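# Flip toast in pan with spatula, then set spatula down

## Task

Using the steel turner (spatula), flip the toast so it rests flat inside the frying pan with its browned side up; a fall or topple from higher than about a finger's width may be judged a drop. Afterwards set the turner on the table away from both the pan and the toast, and not on the hot plate. The robot's hand and arm may never contact the toast or the pan, including its handle; any such contact fails the run at once. Neither the pan nor the hot plate is fixed, and at the end the pan must sit level and centered on the hot plate. The result must hold without the robot supporting anything, and nothing the robot is touching at the end may sink more than about a fingernail's width once released. Knocking or placing anything off the table also fails.

## Robot and tools

Robot: one six-joint arm ending in a right-handed five-finger hand. Joints from base outward: shoulder pan, shoulder lift, elbow, wrist 1, wrist 2, wrist 3. Wrist joints tolerate far less torque (26.3 N m) than the others (141 N m), and a held object's weight adds to it.

Scene frame: origin on the table surface below the arm base, +z up, +y to the left when facing along +x. Results report the hand point's position (end_effector_position, metres) and orientation (end_effector_quat_wxyz) in this frame, plus velocities. The printed position gets less accurate at long reach.

Hand point: a spot fixed to the palm, 0.05 m in front of it, where index pad meets thumb tip in a pinch. Its own axes: +z along the straightened fingers (which extend 0.06 to 0.07 m past it), +y out of the palm, +x across the palm toward the little finger. The hand spans 0.08 m on the little-finger side; on the thumb side 0.02 m with the thumb turned in front of the palm, up to 0.09 m otherwise. A wrist bracket on the little-finger side reaches 0.03 m past the point along +y and 0.11 m across, and can collide. Because the hand must never touch pan or toast, keep clearance margins in mind.

The 14-number row (all plain numbers from -1 to 1), in order: dx, dy, dz, rx, ry, rz, little, ring, middle, index, thumb_bend, thumb_turn, force_limit, speed.
- dx..rz are an offset, not a pose: expressed in the hand point's own axes and measured from its pose in the most recent result that shows it (before any such result, and for the second and later calls in one reply, from where it is when the action begins). Scale: 1.0 = 0.6 m, or 180 degrees for rotation; rx, ry, rz form one rotation vector. Every row in an action is counted from that same starting pose, not from the row before. All zeros drives the hand back to that start pose; it is not a pause.
- little, ring, middle, index: absolute finger targets, +1 straight/open, -1 curled shut. thumb_bend: +1 straight, -1 bent. thumb_turn: +1 beside the palm, -1 across in front of it. A pinch is near index -0.22, thumb_bend -0.75, thumb_turn -0.57. A whole-hand wrap around items 0.035 to 0.08 m thick needs the thumb turned in first.
- force_limit: closing stops at a fingertip load scaling linearly from ~0 N (-1) to 10 N (+1), 15 N for the two thumb motors; it does not limit opening. speed: ~0 (-1) to full (+1); full speed covers a finger's range in 0.6 s. Close at -0.9 or slower for a gentle grip. Motors move only when their target changes by 0.01 or more; a reached or stalled motor locks and holds at least 15 N. Repeat the same numbers to keep a grip; send a more open target to release.

Tools:
- execute_actions {"actions": [...], "pictures": bool}. Empty list: just report state. One action: {"rows": [[14 numbers], ...], "steps": n} with up to 15 rows and steps ≤15 (default 15), each step 1/30 s; the final row repeats if rows run out. One wait: {"steps": n} up to 300, counted from the previous result, so thinking time is included. A rejected call moves nothing.
- move {"target": [14 numbers], "speed": m/s, "stop_force": N}: a straight path to one target (offset as above) lasting 0.5 to 10 s; longer paths are cut off at 10 s. speed 0.002 to 0.5, default 0.25; rotation speed capped at twice that in rad/s. The tool numbers are sent at the start. Paths ignore obstacles, and the hand can lag, drift, or overspeed, especially with the arm stretched. Optional stop_force (9 to 40 N, only after 0.2 s of scene time) ends the path when the wrist sensor feels that extra push against the motion for 2 steps; the hand then backs up 2 steps and holds. Use it only at very low speed and on non-rotating moves; omit it when lifting off something. The result adds a move: line with the ending (done, contact, held, off_target, moving, fault) and limits (paced = pose clipped; held = some steps blocked), plus the distance from target.
- wait {"seconds": 0 to 10}: let the scene run with nothing new sent.
- zoom_image {"camera", "region": [x0,y0,x1,y1]}: magnify at most 504x504 px of the latest image. Cameras: cam_head_left, cam_head_right, cam_high, cam_low (672x504), cam_wrist (616x616).
- show_instructions: shows the reference image pages.
- finished_scene {"scene": n}: ends and grades the scene; irreversible.

Motion rules: each step the commanded pose is clipped to 100 mm and 16 degrees from the measured pose; position wins over orientation if both cannot be met. Commands are smoothed (~0.17 s lag). After an action the arm continues only to the last clipped pose, so check the reported pose and send the remainder. "pose unreachable" and HELD mark steps changed or blocked by the clearance check. "Hand target" shows where the controller is heading.

Result fields: hand_measured, hand_stopped_by (moving, target, force, stalled, fault), hand_load_n (positive = pushed open), hand_force_limit, hand_speed, each six values in motor order. A lost grip shows as loads dropping near zero. Wrist force/torque are in hand-flange axes, noisy (offset up to ~4 N, noise up to 2.4 N) and saturate near 50 N; contact above the sensor is not felt.

Avoid: any hand or arm contact with toast or pan; knocking the pan off center or objects off the table; dropping the toast or turner; fast or deep pushes into firm surfaces (the arm is stiff). Joint torque over its limit, or 150 N external force, causes a 10 s stop that skips the call. Holding loads heats motors; warnings appear at 70 °C and the brakes engage at 85 °C until cooled. Objects may be nudged by occasional disturbances.

Each tool is called after "Request:" as name([rows], argument=value, ...), one row to a line, values as JSON.

Reference images:

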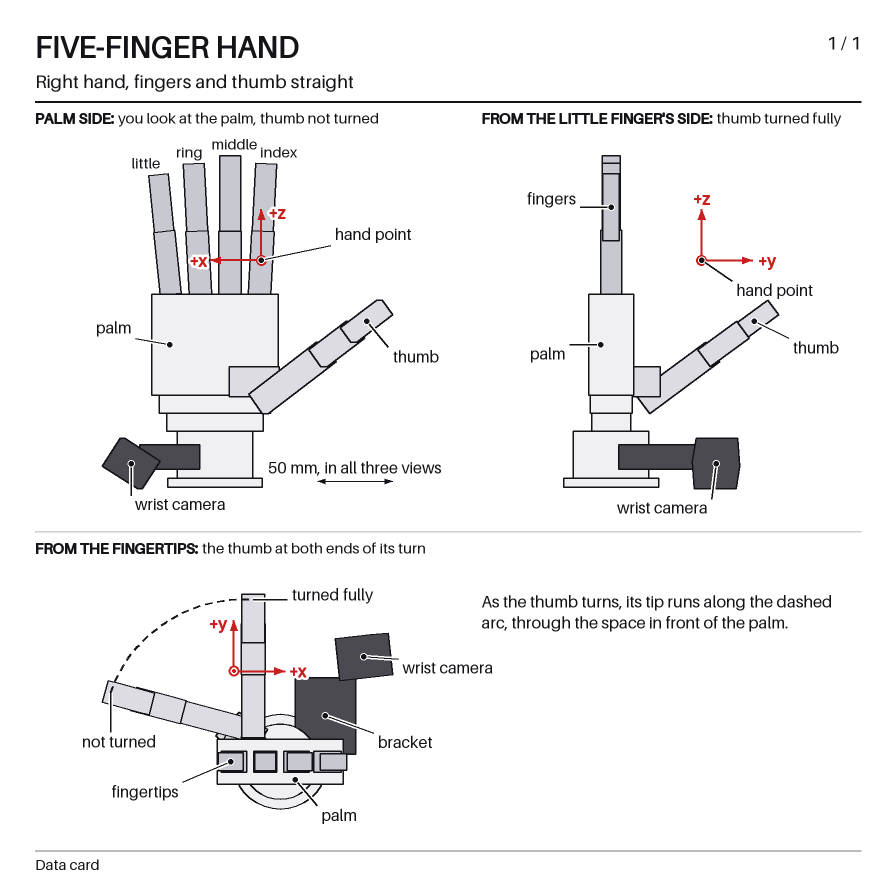

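## Session

Request:
execute_actions(actions=[])

Scene clock: 0.00 s of 6003.00 s.
end_effector_position=(+0.7684, +0.2797, +0.2454) hand_measured=(+1.000, +1.000, +1.000, +1.000, +1.000, +1.000) hand_load_n=(+0.0, +0.0, +0.0, +0.0, +0.0, +0.0) hand_stopped_by=(target, target, target, target, target, target) hand_force_limit=0.00 hand_speed=-0.80 end_effector_quat_wxyz=(+0.415, -0.489, +0.766, -0.039) end_effector_velocity=(-0.000, +0.000, +0.000) end_effector_angular_velocity=(+0.001, +0.000, +0.001)
Joint positions: [-0.029 -0.443  1.05   0.148  1.337 -2.658]
Joint velocities: [ 0.     0.     0.    -0.    -0.001  0.   ]
Motor temperatures (°C, as the motors report them): [23 21 23 30 32 29]
Wrist force (N, on the end effector, along its own x y z axes, offset not removed): no reading
Wrist torque (N m, same axes, about the end effector's origin, offset not removed): no reading
Hand target: +0.768, +0.280, +0.245; +0.415, -0.489, +0.766, -0.039

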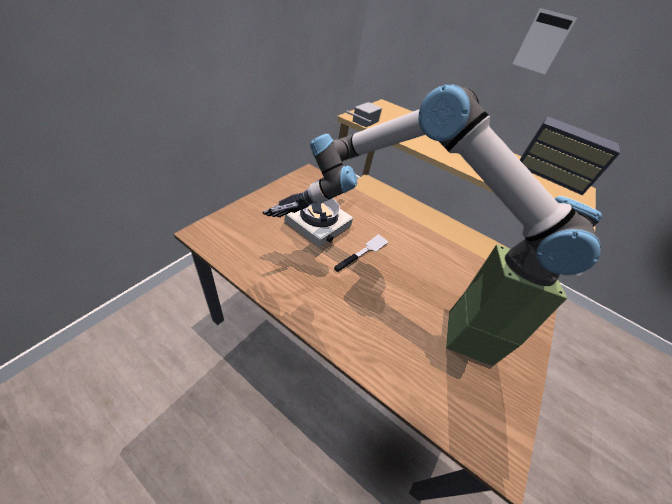

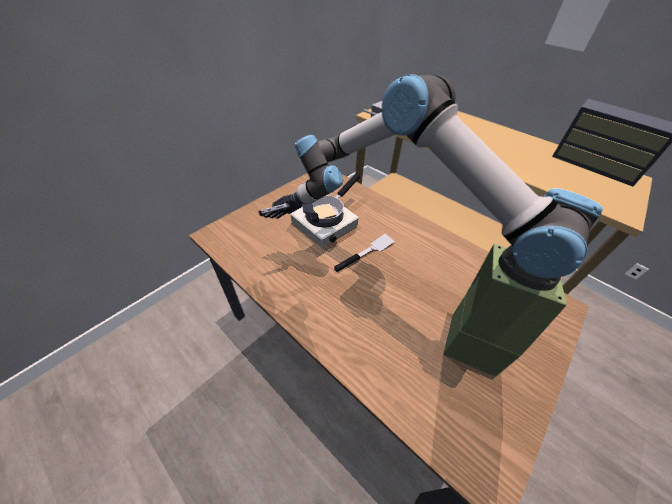

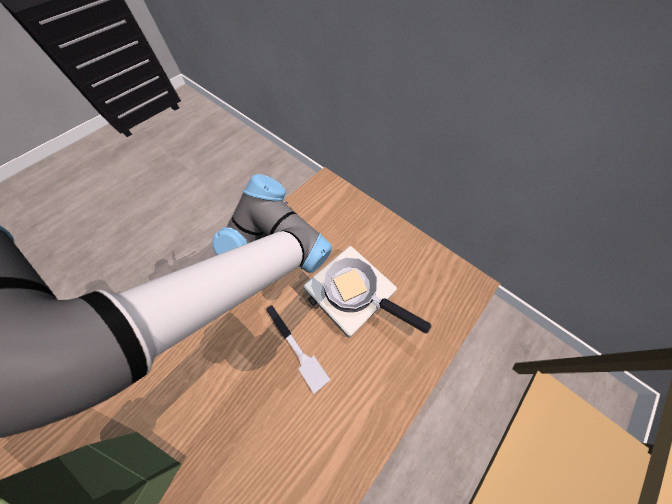

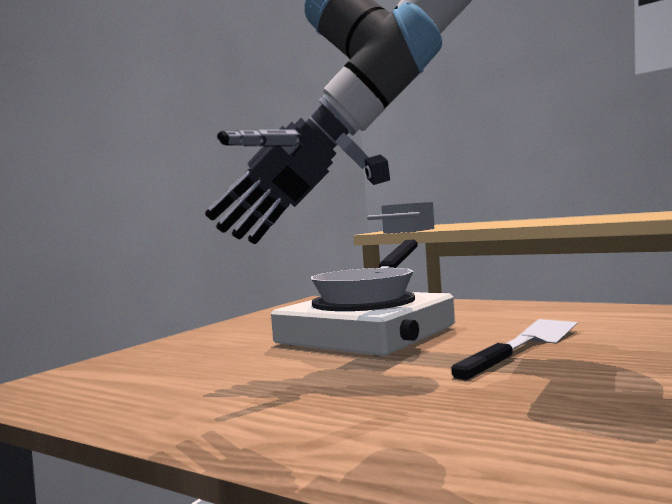

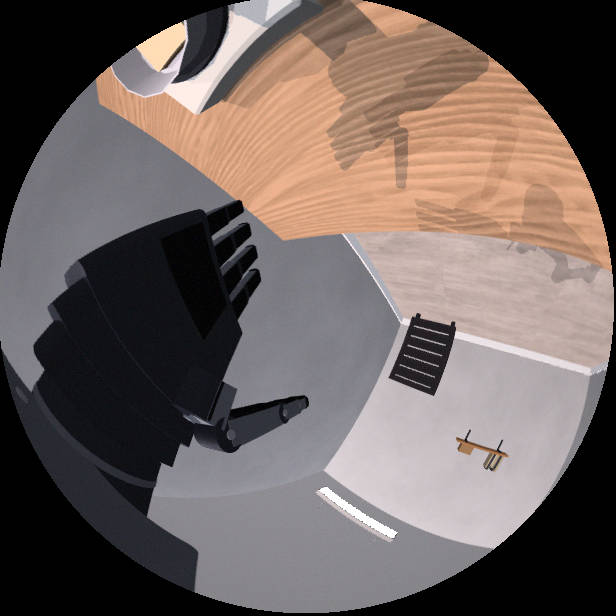

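Request:
zoom_image(camera="cam_high", region=[240, 220, 460, 410])

Request:
zoom_image(camera="cam_low", region=[260, 220, 600, 400])

Request:
zoom_image(camera="cam_head_right", region=[250, 160, 420, 290])

Region (240, 220, 460, 410) of cam_high's 672x504 image, scaled by 2.291, with more detail than that image has; it fills the top 435 rows of this view, and the rest is white.

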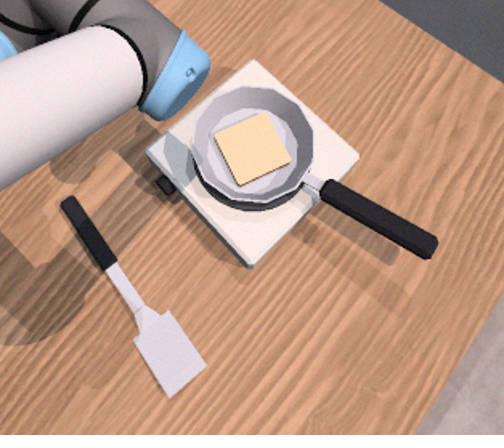

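Region (260, 220, 600, 400) of cam_low's 672x504 image, scaled by 1.482, with more detail than that image has; it fills the top 267 rows of this view, and the rest is white.

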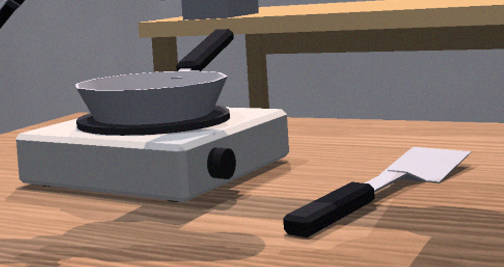

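Region (250, 160, 420, 290) of cam_head_right's 672x504 image, scaled by 2.965, with more detail than that image has; it fills the top 385 rows of this view, and the rest is white.

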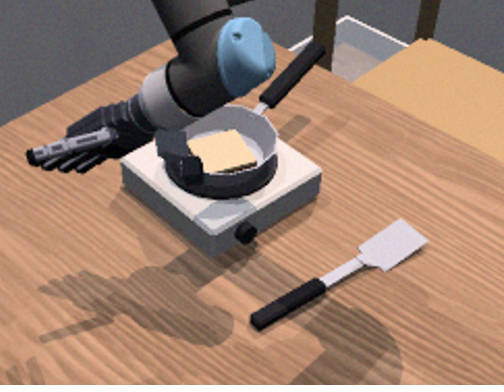

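Request:
move(target=[0.318,0.157,-0.289,0.097,0.189,-0.097,0.3,0.3,0.3,0.3,0.2,-1,0,0.5])

Scene clock: 84.30 s of 6003.00 s.
end_effector_position=(+0.5505, +0.1196, +0.2007) hand_measured=(+0.300, +0.300, +0.300, +0.300, +0.200, -1.000) hand_load_n=(+0.0, +0.0, +0.0, +0.0, +0.0, +0.0) hand_stopped_by=(target, target, target, target, target, target) hand_force_limit=0.00 hand_speed=0.50 end_effector_quat_wxyz=(+0.232, -0.497, +0.757, -0.354) end_effector_velocity=(-0.002, -0.001, -0.000) end_effector_angular_velocity=(-0.007, -0.004, -0.002)
Joint positions: [ 0.011 -0.775  1.919 -0.479  2.026 -2.957]
Joint velocities: [ 0.    -0.001  0.008 -0.013  0.006 -0.005]
Motor temperatures (°C, as the motors report them): [23 21 23 30 32 29]
Wrist force (N, on the end effector, along its own x y z axes, offset not removed): [-0.1 1.5 2.1]
Wrist torque (N m, same axes, about the end effector's origin, offset not removed): [0.19 0.02 -0.01]
Hand target: +0.550, +0.119, +0.201; +0.232, -0.497, +0.757, -0.355
Off the commanded pose: 0.000 m, 0 deg.
After step 90, 79.20 s passed at rest.
move: done

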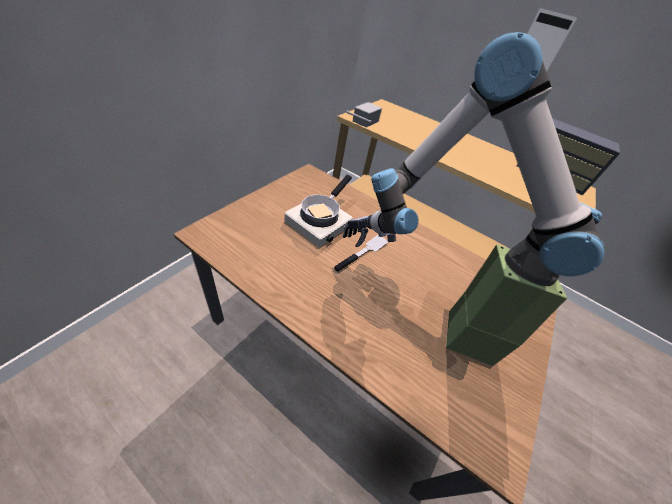

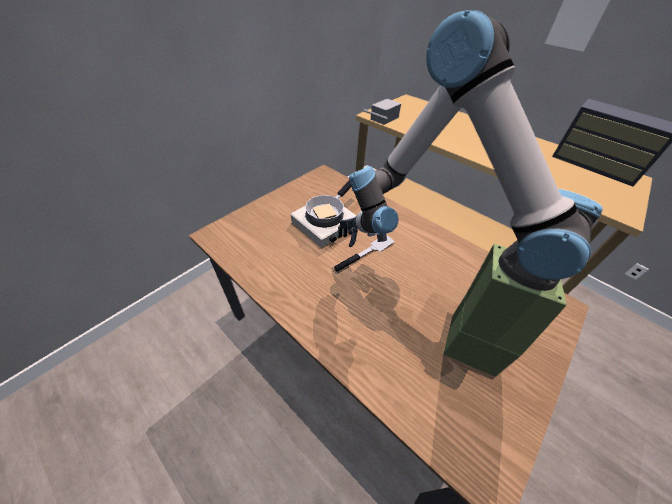

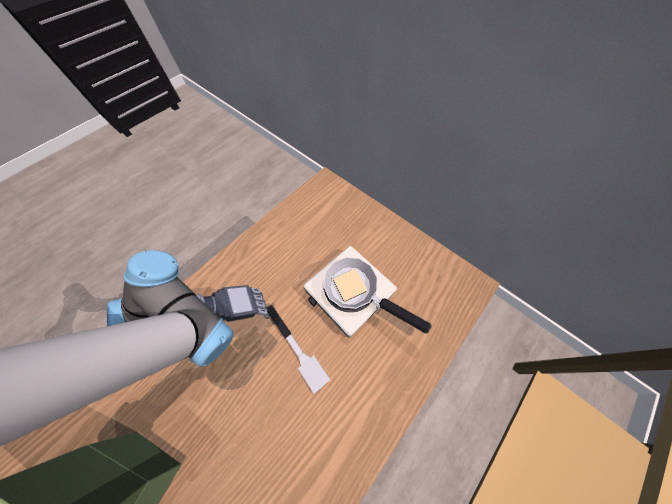

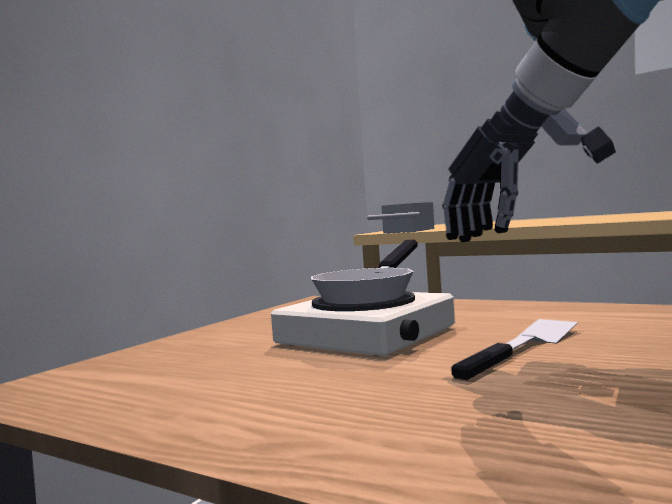

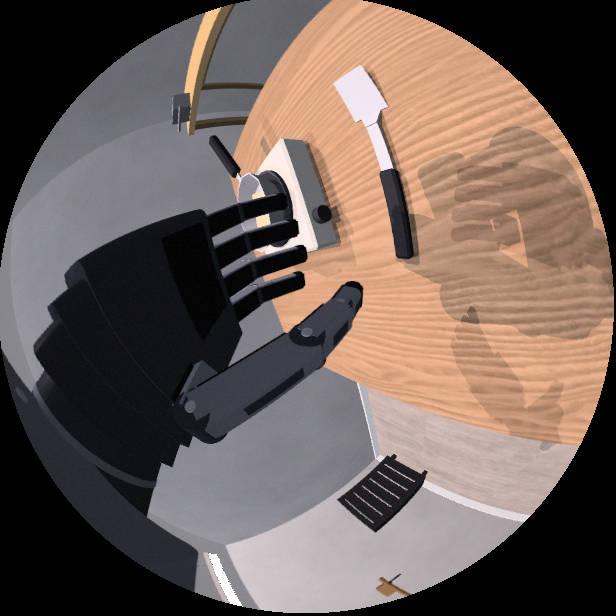

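Request:
move(target=[0.043,0.083,0.213,0,0,0,0.3,0.3,0.3,0.3,0.2,-1,0,0.5])

Scene clock: 89.03 s of 6003.00 s.
end_effector_position=(+0.6008, +0.0693, +0.0810) hand_measured=(+0.300, +0.300, +0.300, +0.300, +0.200, -1.000) hand_load_n=(+0.0, +0.0, +0.0, +0.0, +0.0, +0.0) hand_stopped_by=(target, target, target, target, target, target) hand_force_limit=0.00 hand_speed=0.50 end_effector_quat_wxyz=(+0.232, -0.497, +0.757, -0.355) end_effector_velocity=(+0.001, -0.001, -0.002) end_effector_angular_velocity=(-0.001, +0.001, -0.002)
Joint positions: [-0.146 -0.505  1.746 -0.616  1.899 -3.06 ]
Joint velocities: [-0.002  0.005 -0.005  0.     0.    -0.001]
Motor temperatures (°C, as the motors report them): [23 21 23 30 32 29]
Wrist force (N, on the end effector, along its own x y z axes, offset not removed): [-1.8 -0.1 1.9]
Wrist torque (N m, same axes, about the end effector's origin, offset not removed): [-0.09 0.23 -0.51]
Hand target: +0.601, +0.069, +0.081; +0.232, -0.497, +0.757, -0.355
Off the commanded pose: 0.000 m, 0 deg.
After step 90, 0.50 s passed at rest.
move: done

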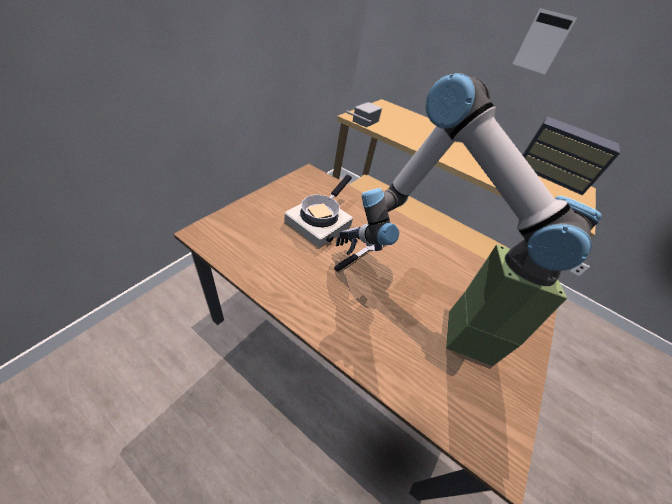

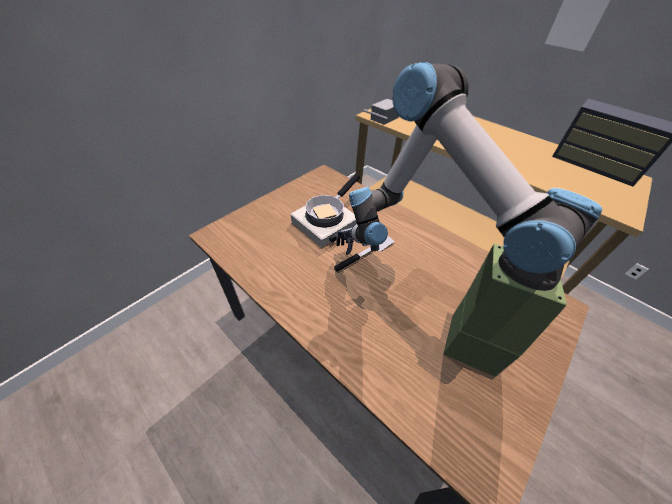

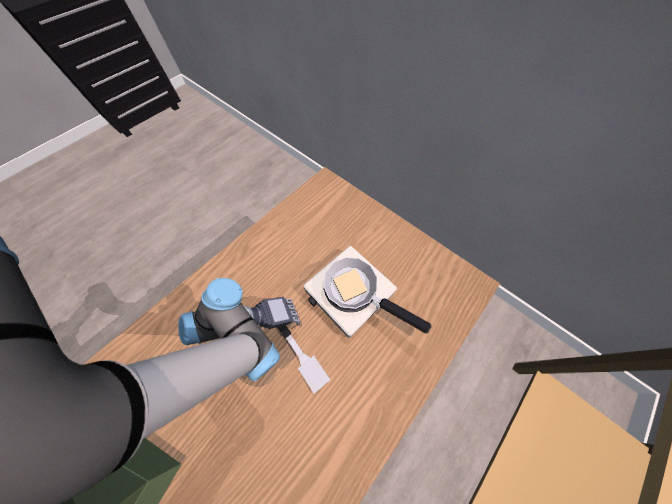

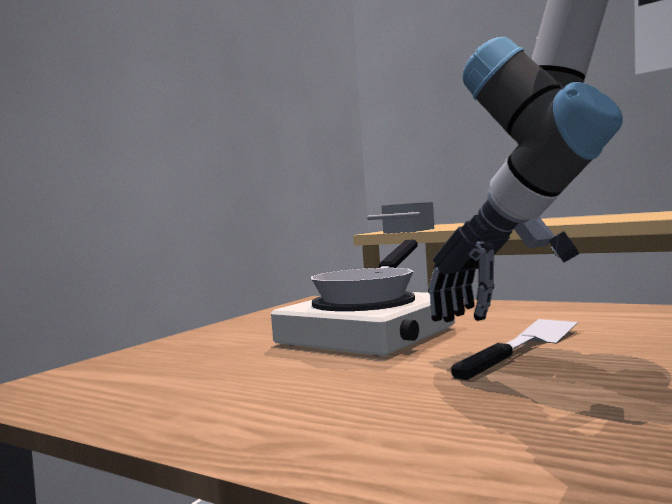

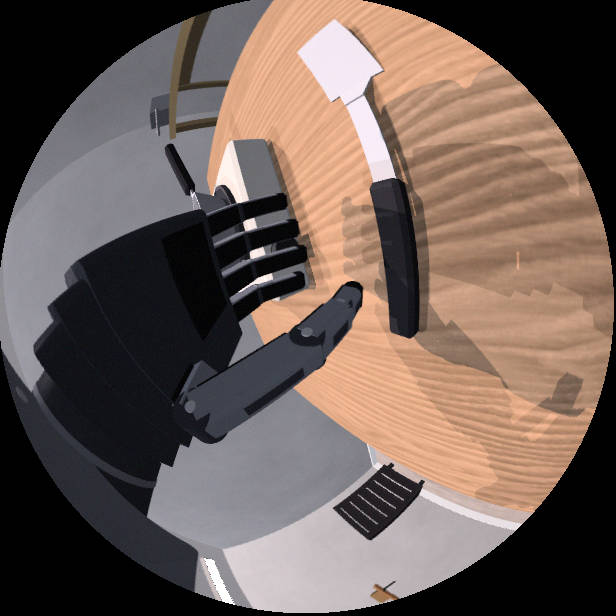

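Request:
move(target=[0,0.0655,0,0,0,0,0.3,0.3,0.3,0.3,0.2,-1,0,0.5], speed=0.1)

Request:
zoom_image(camera="cam_low", region=[400, 240, 600, 400])

Request:
zoom_image(camera="cam_head_left", region=[310, 210, 410, 290])

Scene clock: 99.10 s of 6003.00 s.
end_effector_position=(+0.5778, +0.0792, +0.0510) hand_measured=(+0.300, +0.300, +0.300, +0.300, +0.200, -1.000) hand_load_n=(+0.0, +0.0, +0.0, +0.0, +0.0, +0.0) hand_stopped_by=(target, target, target, target, target, target) hand_force_limit=0.00 hand_speed=0.50 end_effector_quat_wxyz=(+0.232, -0.497, +0.757, -0.355) end_effector_velocity=(-0.001, +0.001, -0.002) end_effector_angular_velocity=(+0.001, -0.001, -0.000)
Joint positions: [-0.139 -0.445  1.772 -0.701  1.905 -3.056]
Joint velocities: [ 0.     0.004  0.001 -0.005  0.     0.001]
Motor temperatures (°C, as the motors report them): [23 21 23 30 32 29]
Wrist force (N, on the end effector, along its own x y z axes, offset not removed): [-0.8 1.7 5.7]
Wrist torque (N m, same axes, about the end effector's origin, offset not removed): [-0.07 0.01 -0.06]
Hand target: +0.578, +0.079, +0.051; +0.232, -0.497, +0.757, -0.355
Off the commanded pose: 0.000 m, 0 deg.
After step 90, 6.13 s passed at rest.
move: done

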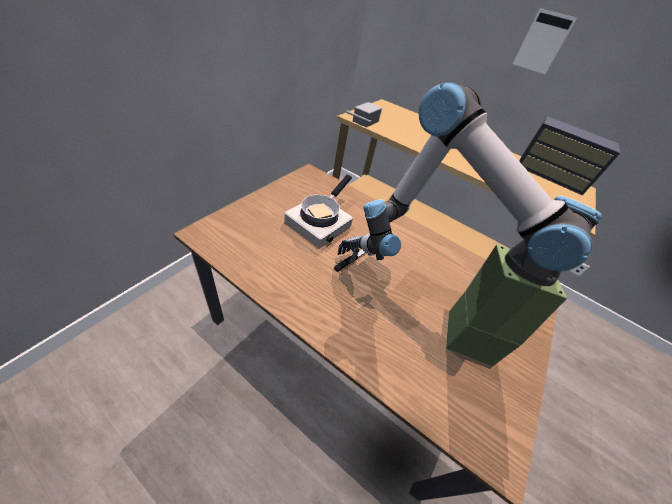

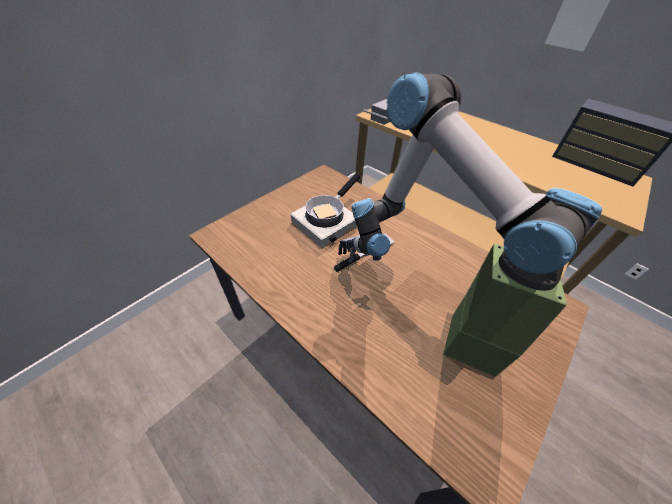

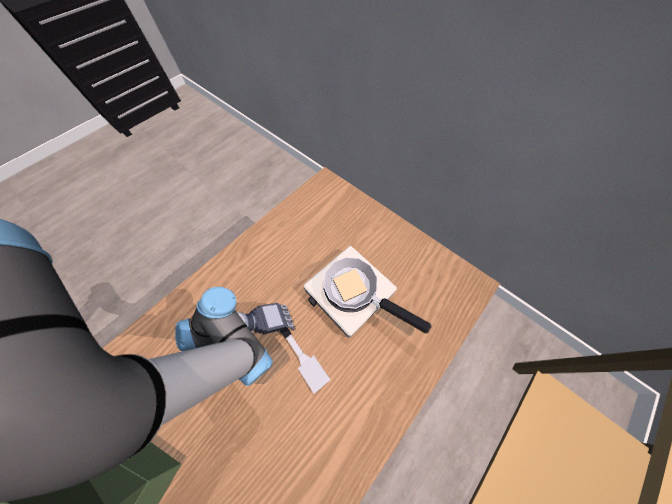

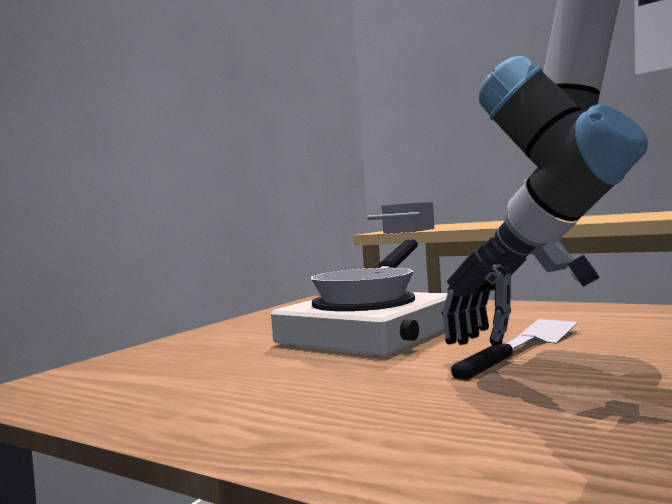

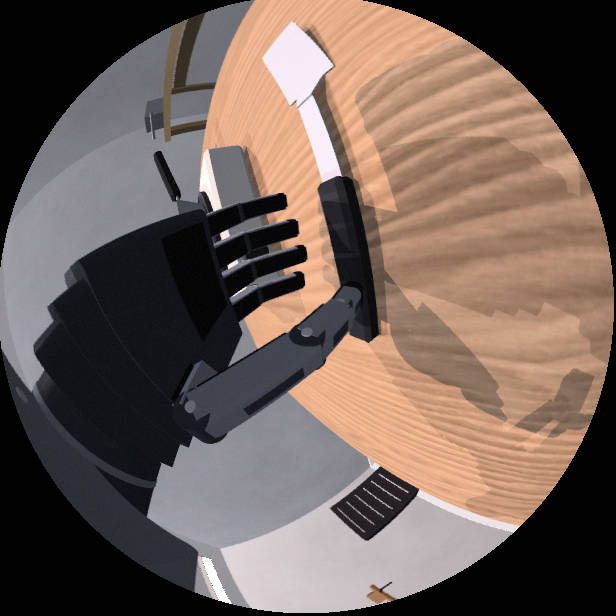

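Region (400, 240, 600, 400) of cam_low's 672x504 image, scaled by 2.520, with more detail than that image has; it fills the top 403 rows of this view, and the rest is white.

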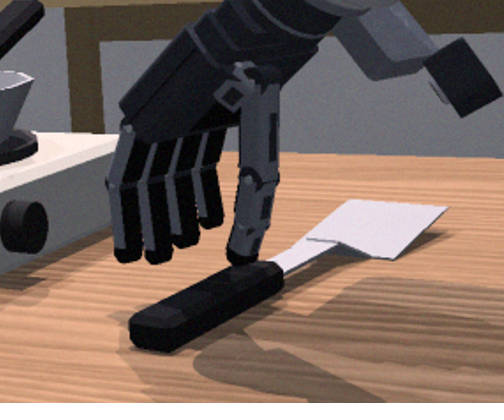

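Region (310, 210, 410, 290) of cam_head_left's 672x504 image, scaled by 5.040, with more detail than that image has; it fills the top 403 rows of this view, and the rest is white.

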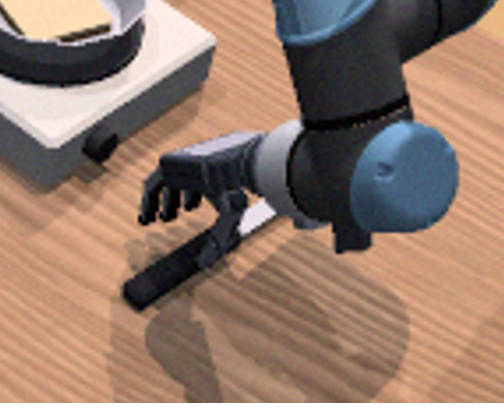

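Request:
move(target=[-0.015,0.03,0.003,0,-0.017,-0.014,0.3,0.3,0.3,0.3,0.6,-1,0,0.5], speed=0.04)

Request:
zoom_image(camera="cam_low", region=[400, 240, 600, 400])

Scene clock: 113.50 s of 6003.00 s.
end_effector_position=(+0.5721, +0.0913, +0.0362) hand_measured=(+0.300, +0.300, +0.300, +0.300, +0.600, -1.000) hand_load_n=(+0.0, +0.0, +0.0, +0.0, +0.0, +0.0) hand_stopped_by=(target, target, target, target, target, target) hand_force_limit=0.00 hand_speed=0.50 end_effector_quat_wxyz=(+0.244, -0.523, +0.740, -0.346) end_effector_velocity=(-0.000, +0.001, -0.002) end_effector_angular_velocity=(-0.001, -0.000, +0.007)
Joint positions: [-0.143 -0.414  1.776 -0.739  1.85  -3.102]
Joint velocities: [-0.001  0.003  0.    -0.004 -0.006 -0.006]
Motor temperatures (°C, as the motors report them): [23 22 23 30 32 29]
Wrist force (N, on the end effector, along its own x y z axes, offset not removed): [-1.1 0.3 3.8]
Wrist torque (N m, same axes, about the end effector's origin, offset not removed): [-0.29 0.01 -0.11]
Hand target: +0.572, +0.091, +0.036; +0.245, -0.523, +0.739, -0.346
Off the commanded pose: 0.000 m, 0 deg.
After step 90, 10.20 s passed at rest.
move: done

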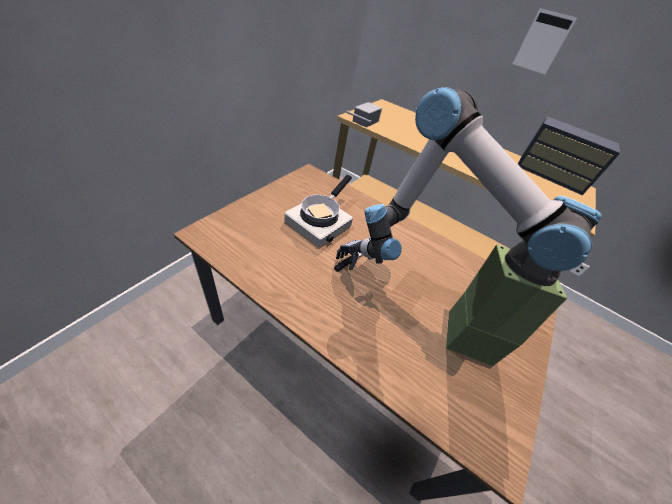

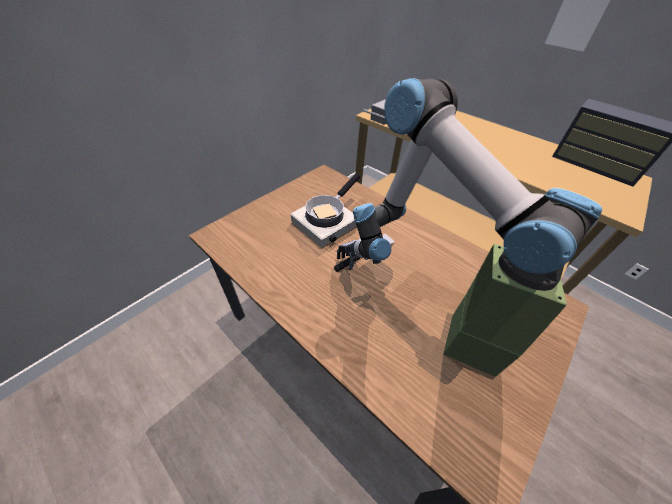

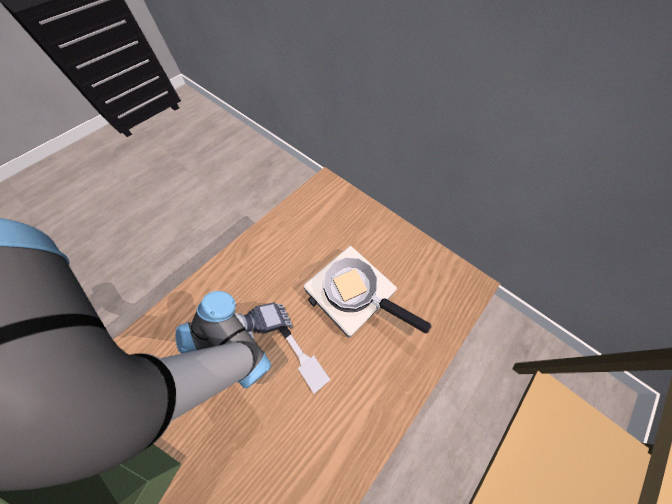

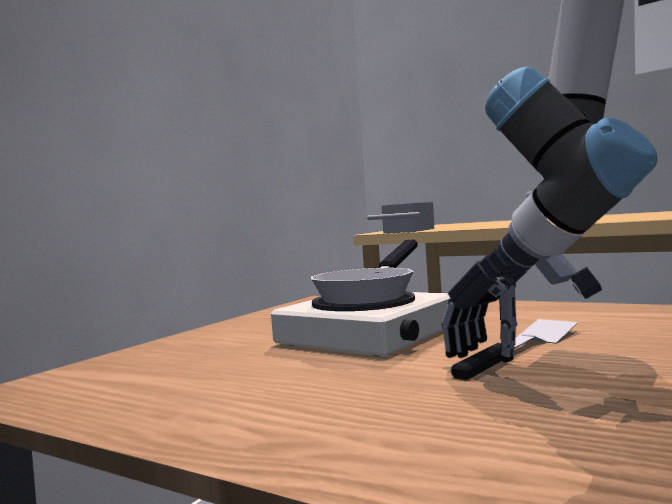

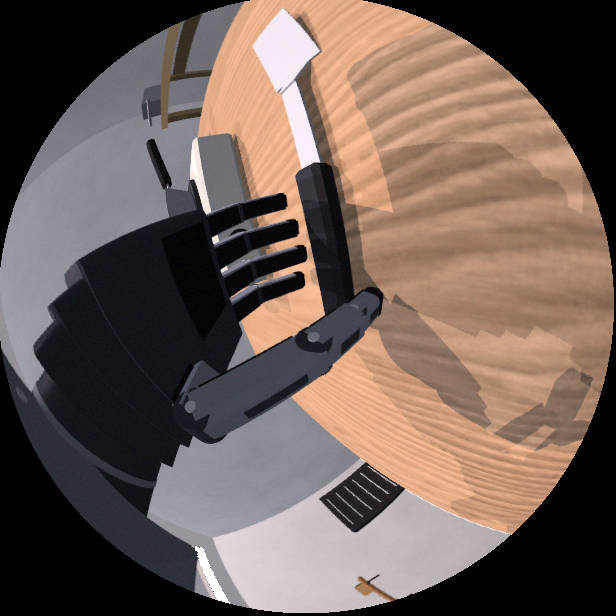

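Region (400, 240, 600, 400) of cam_low's 672x504 image, scaled by 2.520, with more detail than that image has; it fills the top 403 rows of this view, and the rest is white.

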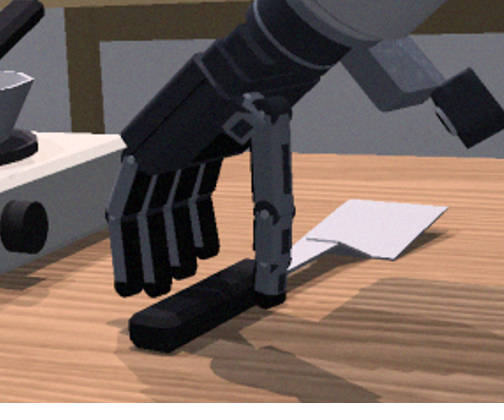

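Request:
move(target=[0,0.0154,0.0129,0,0,0,0.3,0.3,0.3,0.3,0.6,-1,0,0.5], speed=0.01, stop_force=9)

Request:
zoom_image(camera="cam_low", region=[400, 240, 600, 400])

Scene clock: 119.37 s of 6003.00 s.
end_effector_position=(+0.5723, +0.0911, +0.0263) hand_measured=(+0.300, +0.300, +0.300, +0.300, +0.600, -1.000) hand_load_n=(+0.0, +0.0, -3.5, +0.0, +0.0, +0.0) hand_stopped_by=(target, target, target, target, target, target) hand_force_limit=0.00 hand_speed=0.50 end_effector_quat_wxyz=(+0.244, -0.523, +0.740, -0.346) end_effector_velocity=(-0.002, -0.000, +0.002) end_effector_angular_velocity=(+0.002, +0.006, +0.001)
Joint positions: [-0.147 -0.391  1.762 -0.75   1.847 -3.105]
Joint velocities: [-0.    -0.006  0.005  0.006 -0.001  0.001]
Motor temperatures (°C, as the motors report them): [23 22 23 30 32 29]
Wrist force (N, on the end effector, along its own x y z axes, offset not removed): [-3.4 -17.4 -16.0]
Wrist torque (N m, same axes, about the end effector's origin, offset not removed): [0.49 0.98 -0.58]
Hand target: +0.572, +0.091, +0.027; +0.244, -0.523, +0.740, -0.346
Off the commanded pose: 0.002 m, 0 deg.
After step 90, 1.50 s passed at rest.
move: contact

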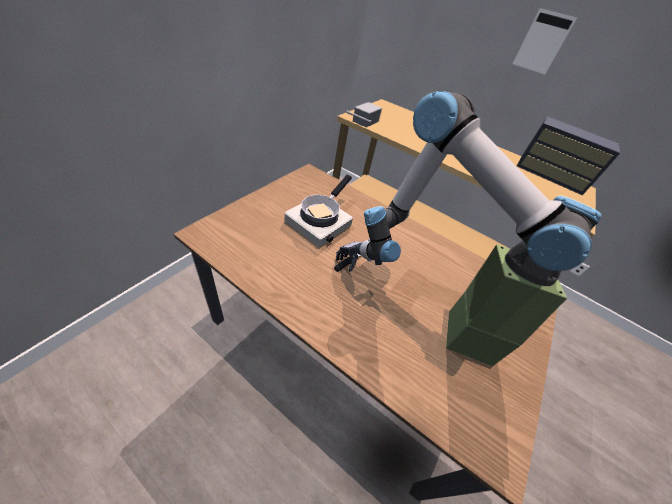

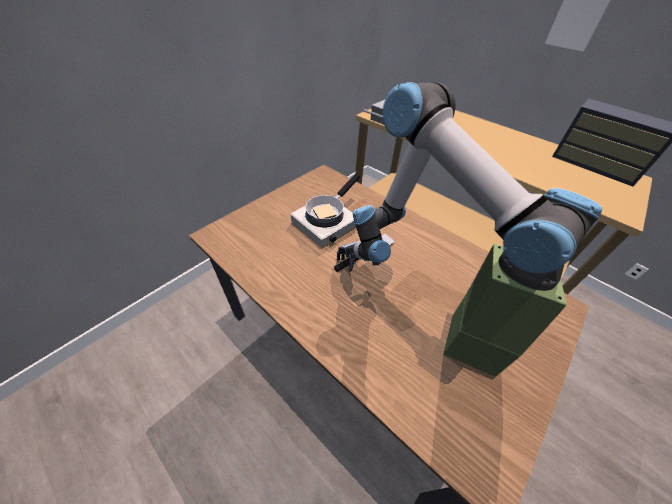

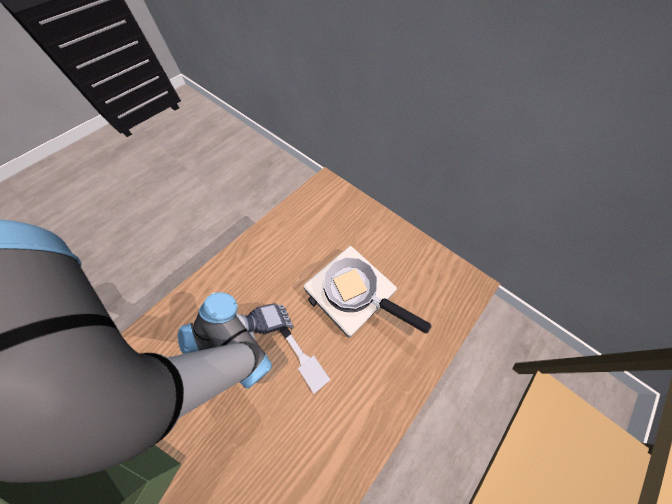

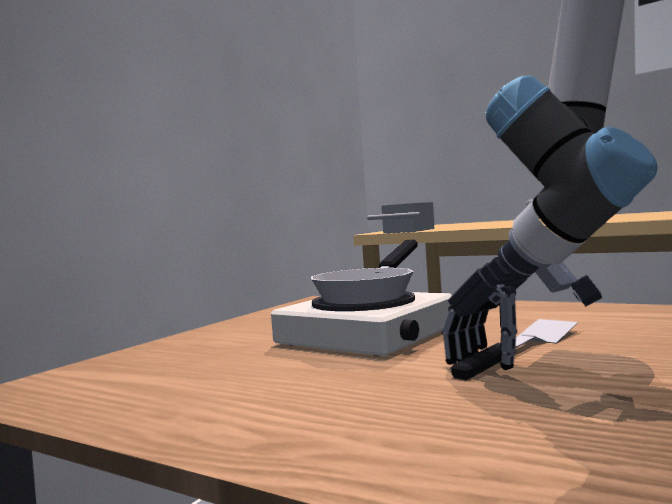

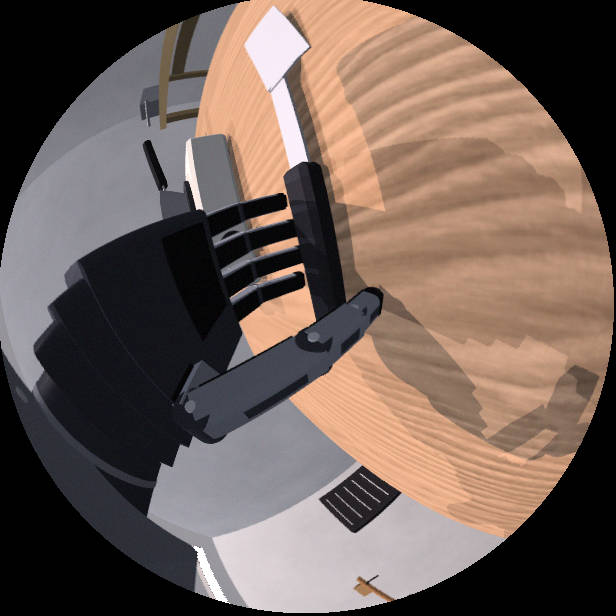

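Region (400, 240, 600, 400) of cam_low's 672x504 image, scaled by 2.520, with more detail than that image has; it fills the top 403 rows of this view, and the rest is white.

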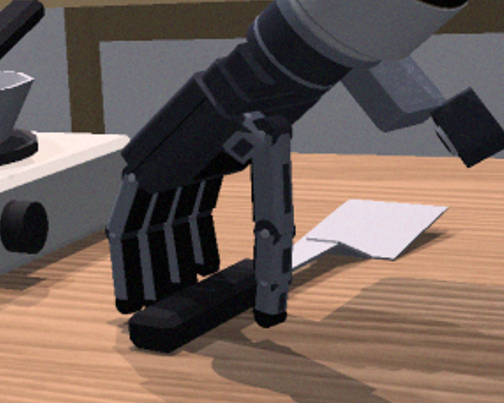

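Request:
move(target=[0,0,0,0.044,0,0,0.3,0.3,0.15,0.15,0.3,-1,-0.6,-0.8], speed=0.05)

Request:
zoom_image(camera="cam_low", region=[420, 270, 560, 390])

Scene clock: 126.40 s of 6003.00 s.
end_effector_position=(+0.5723, +0.0911, +0.0263) hand_measured=(+0.300, +0.300, +0.290, +0.150, +0.300, -1.000) hand_load_n=(+0.0, +0.0, +0.0, +0.0, +0.0, +0.0) hand_stopped_by=(target, target, force, target, target, target) hand_force_limit=-0.60 hand_speed=-0.80 end_effector_quat_wxyz=(+0.280, -0.505, +0.714, -0.396) end_effector_velocity=(-0.000, -0.000, -0.000) end_effector_angular_velocity=(-0.005, -0.013, -0.000)
Joint positions: [-0.139 -0.361  1.836 -0.994  1.855 -3.14 ]
Joint velocities: [ 0.     0.005  0.006 -0.025  0.    -0.004]
Motor temperatures (°C, as the motors report them): [23 22 23 30 32 29]
Wrist force (N, on the end effector, along its own x y z axes, offset not removed): [-1.8 3.7 2.8]
Wrist torque (N m, same axes, about the end effector's origin, offset not removed): [0.34 0.33 0.01]
Hand target: +0.572, +0.091, +0.026; +0.280, -0.505, +0.714, -0.397
Off the commanded pose: 0.000 m, 0 deg.
After step 90, 2.33 s passed at rest.
move: done

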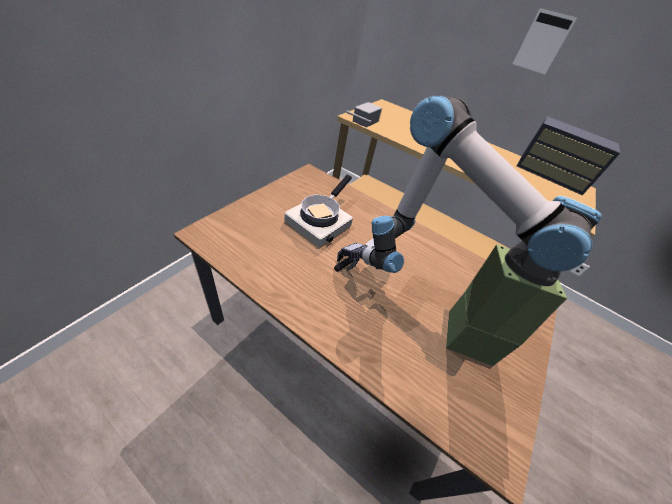

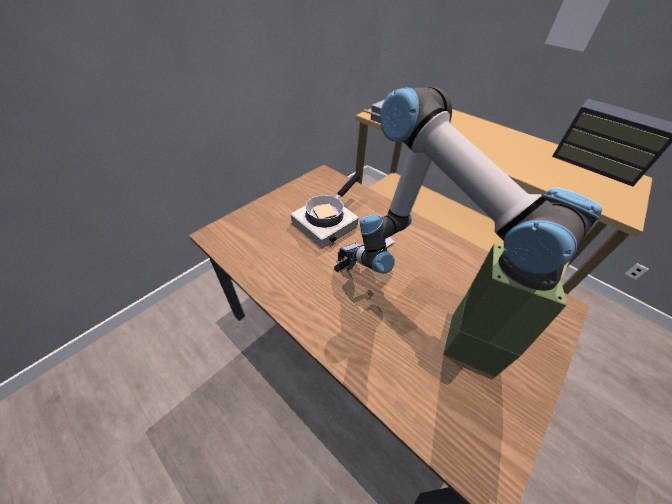

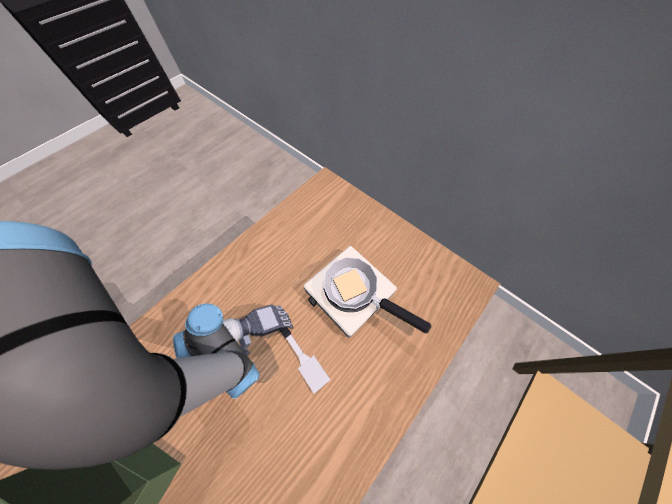

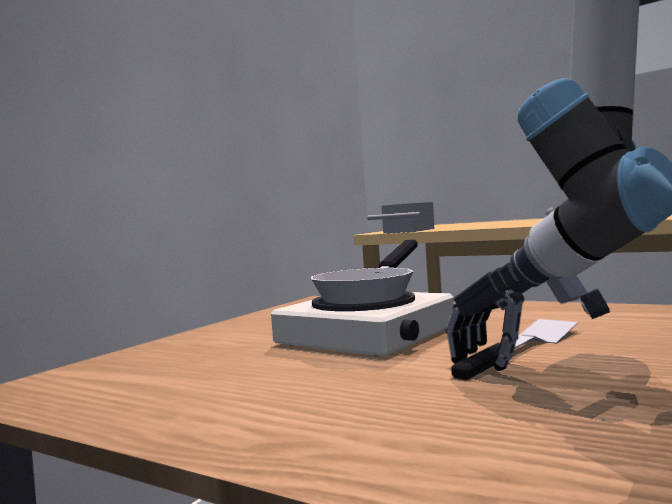

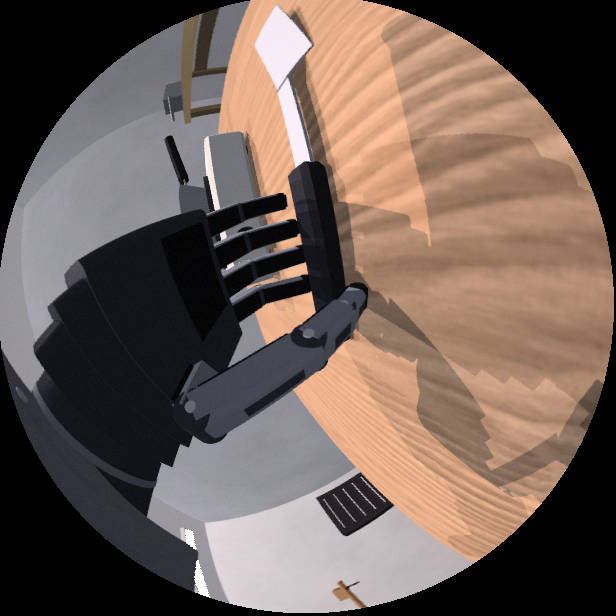

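Region (420, 270, 560, 390) of cam_low's 672x504 image, scaled by 3.600, with more detail than that image has; it fills the top 432 rows of this view, and the rest is white.

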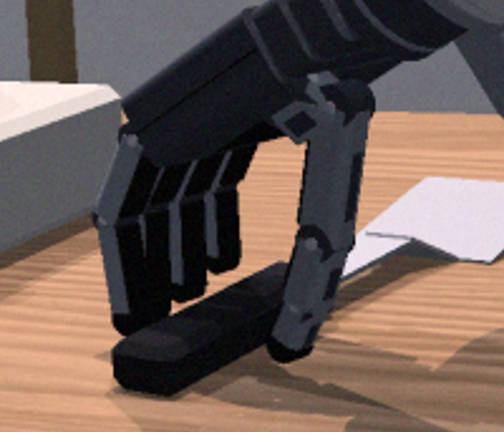

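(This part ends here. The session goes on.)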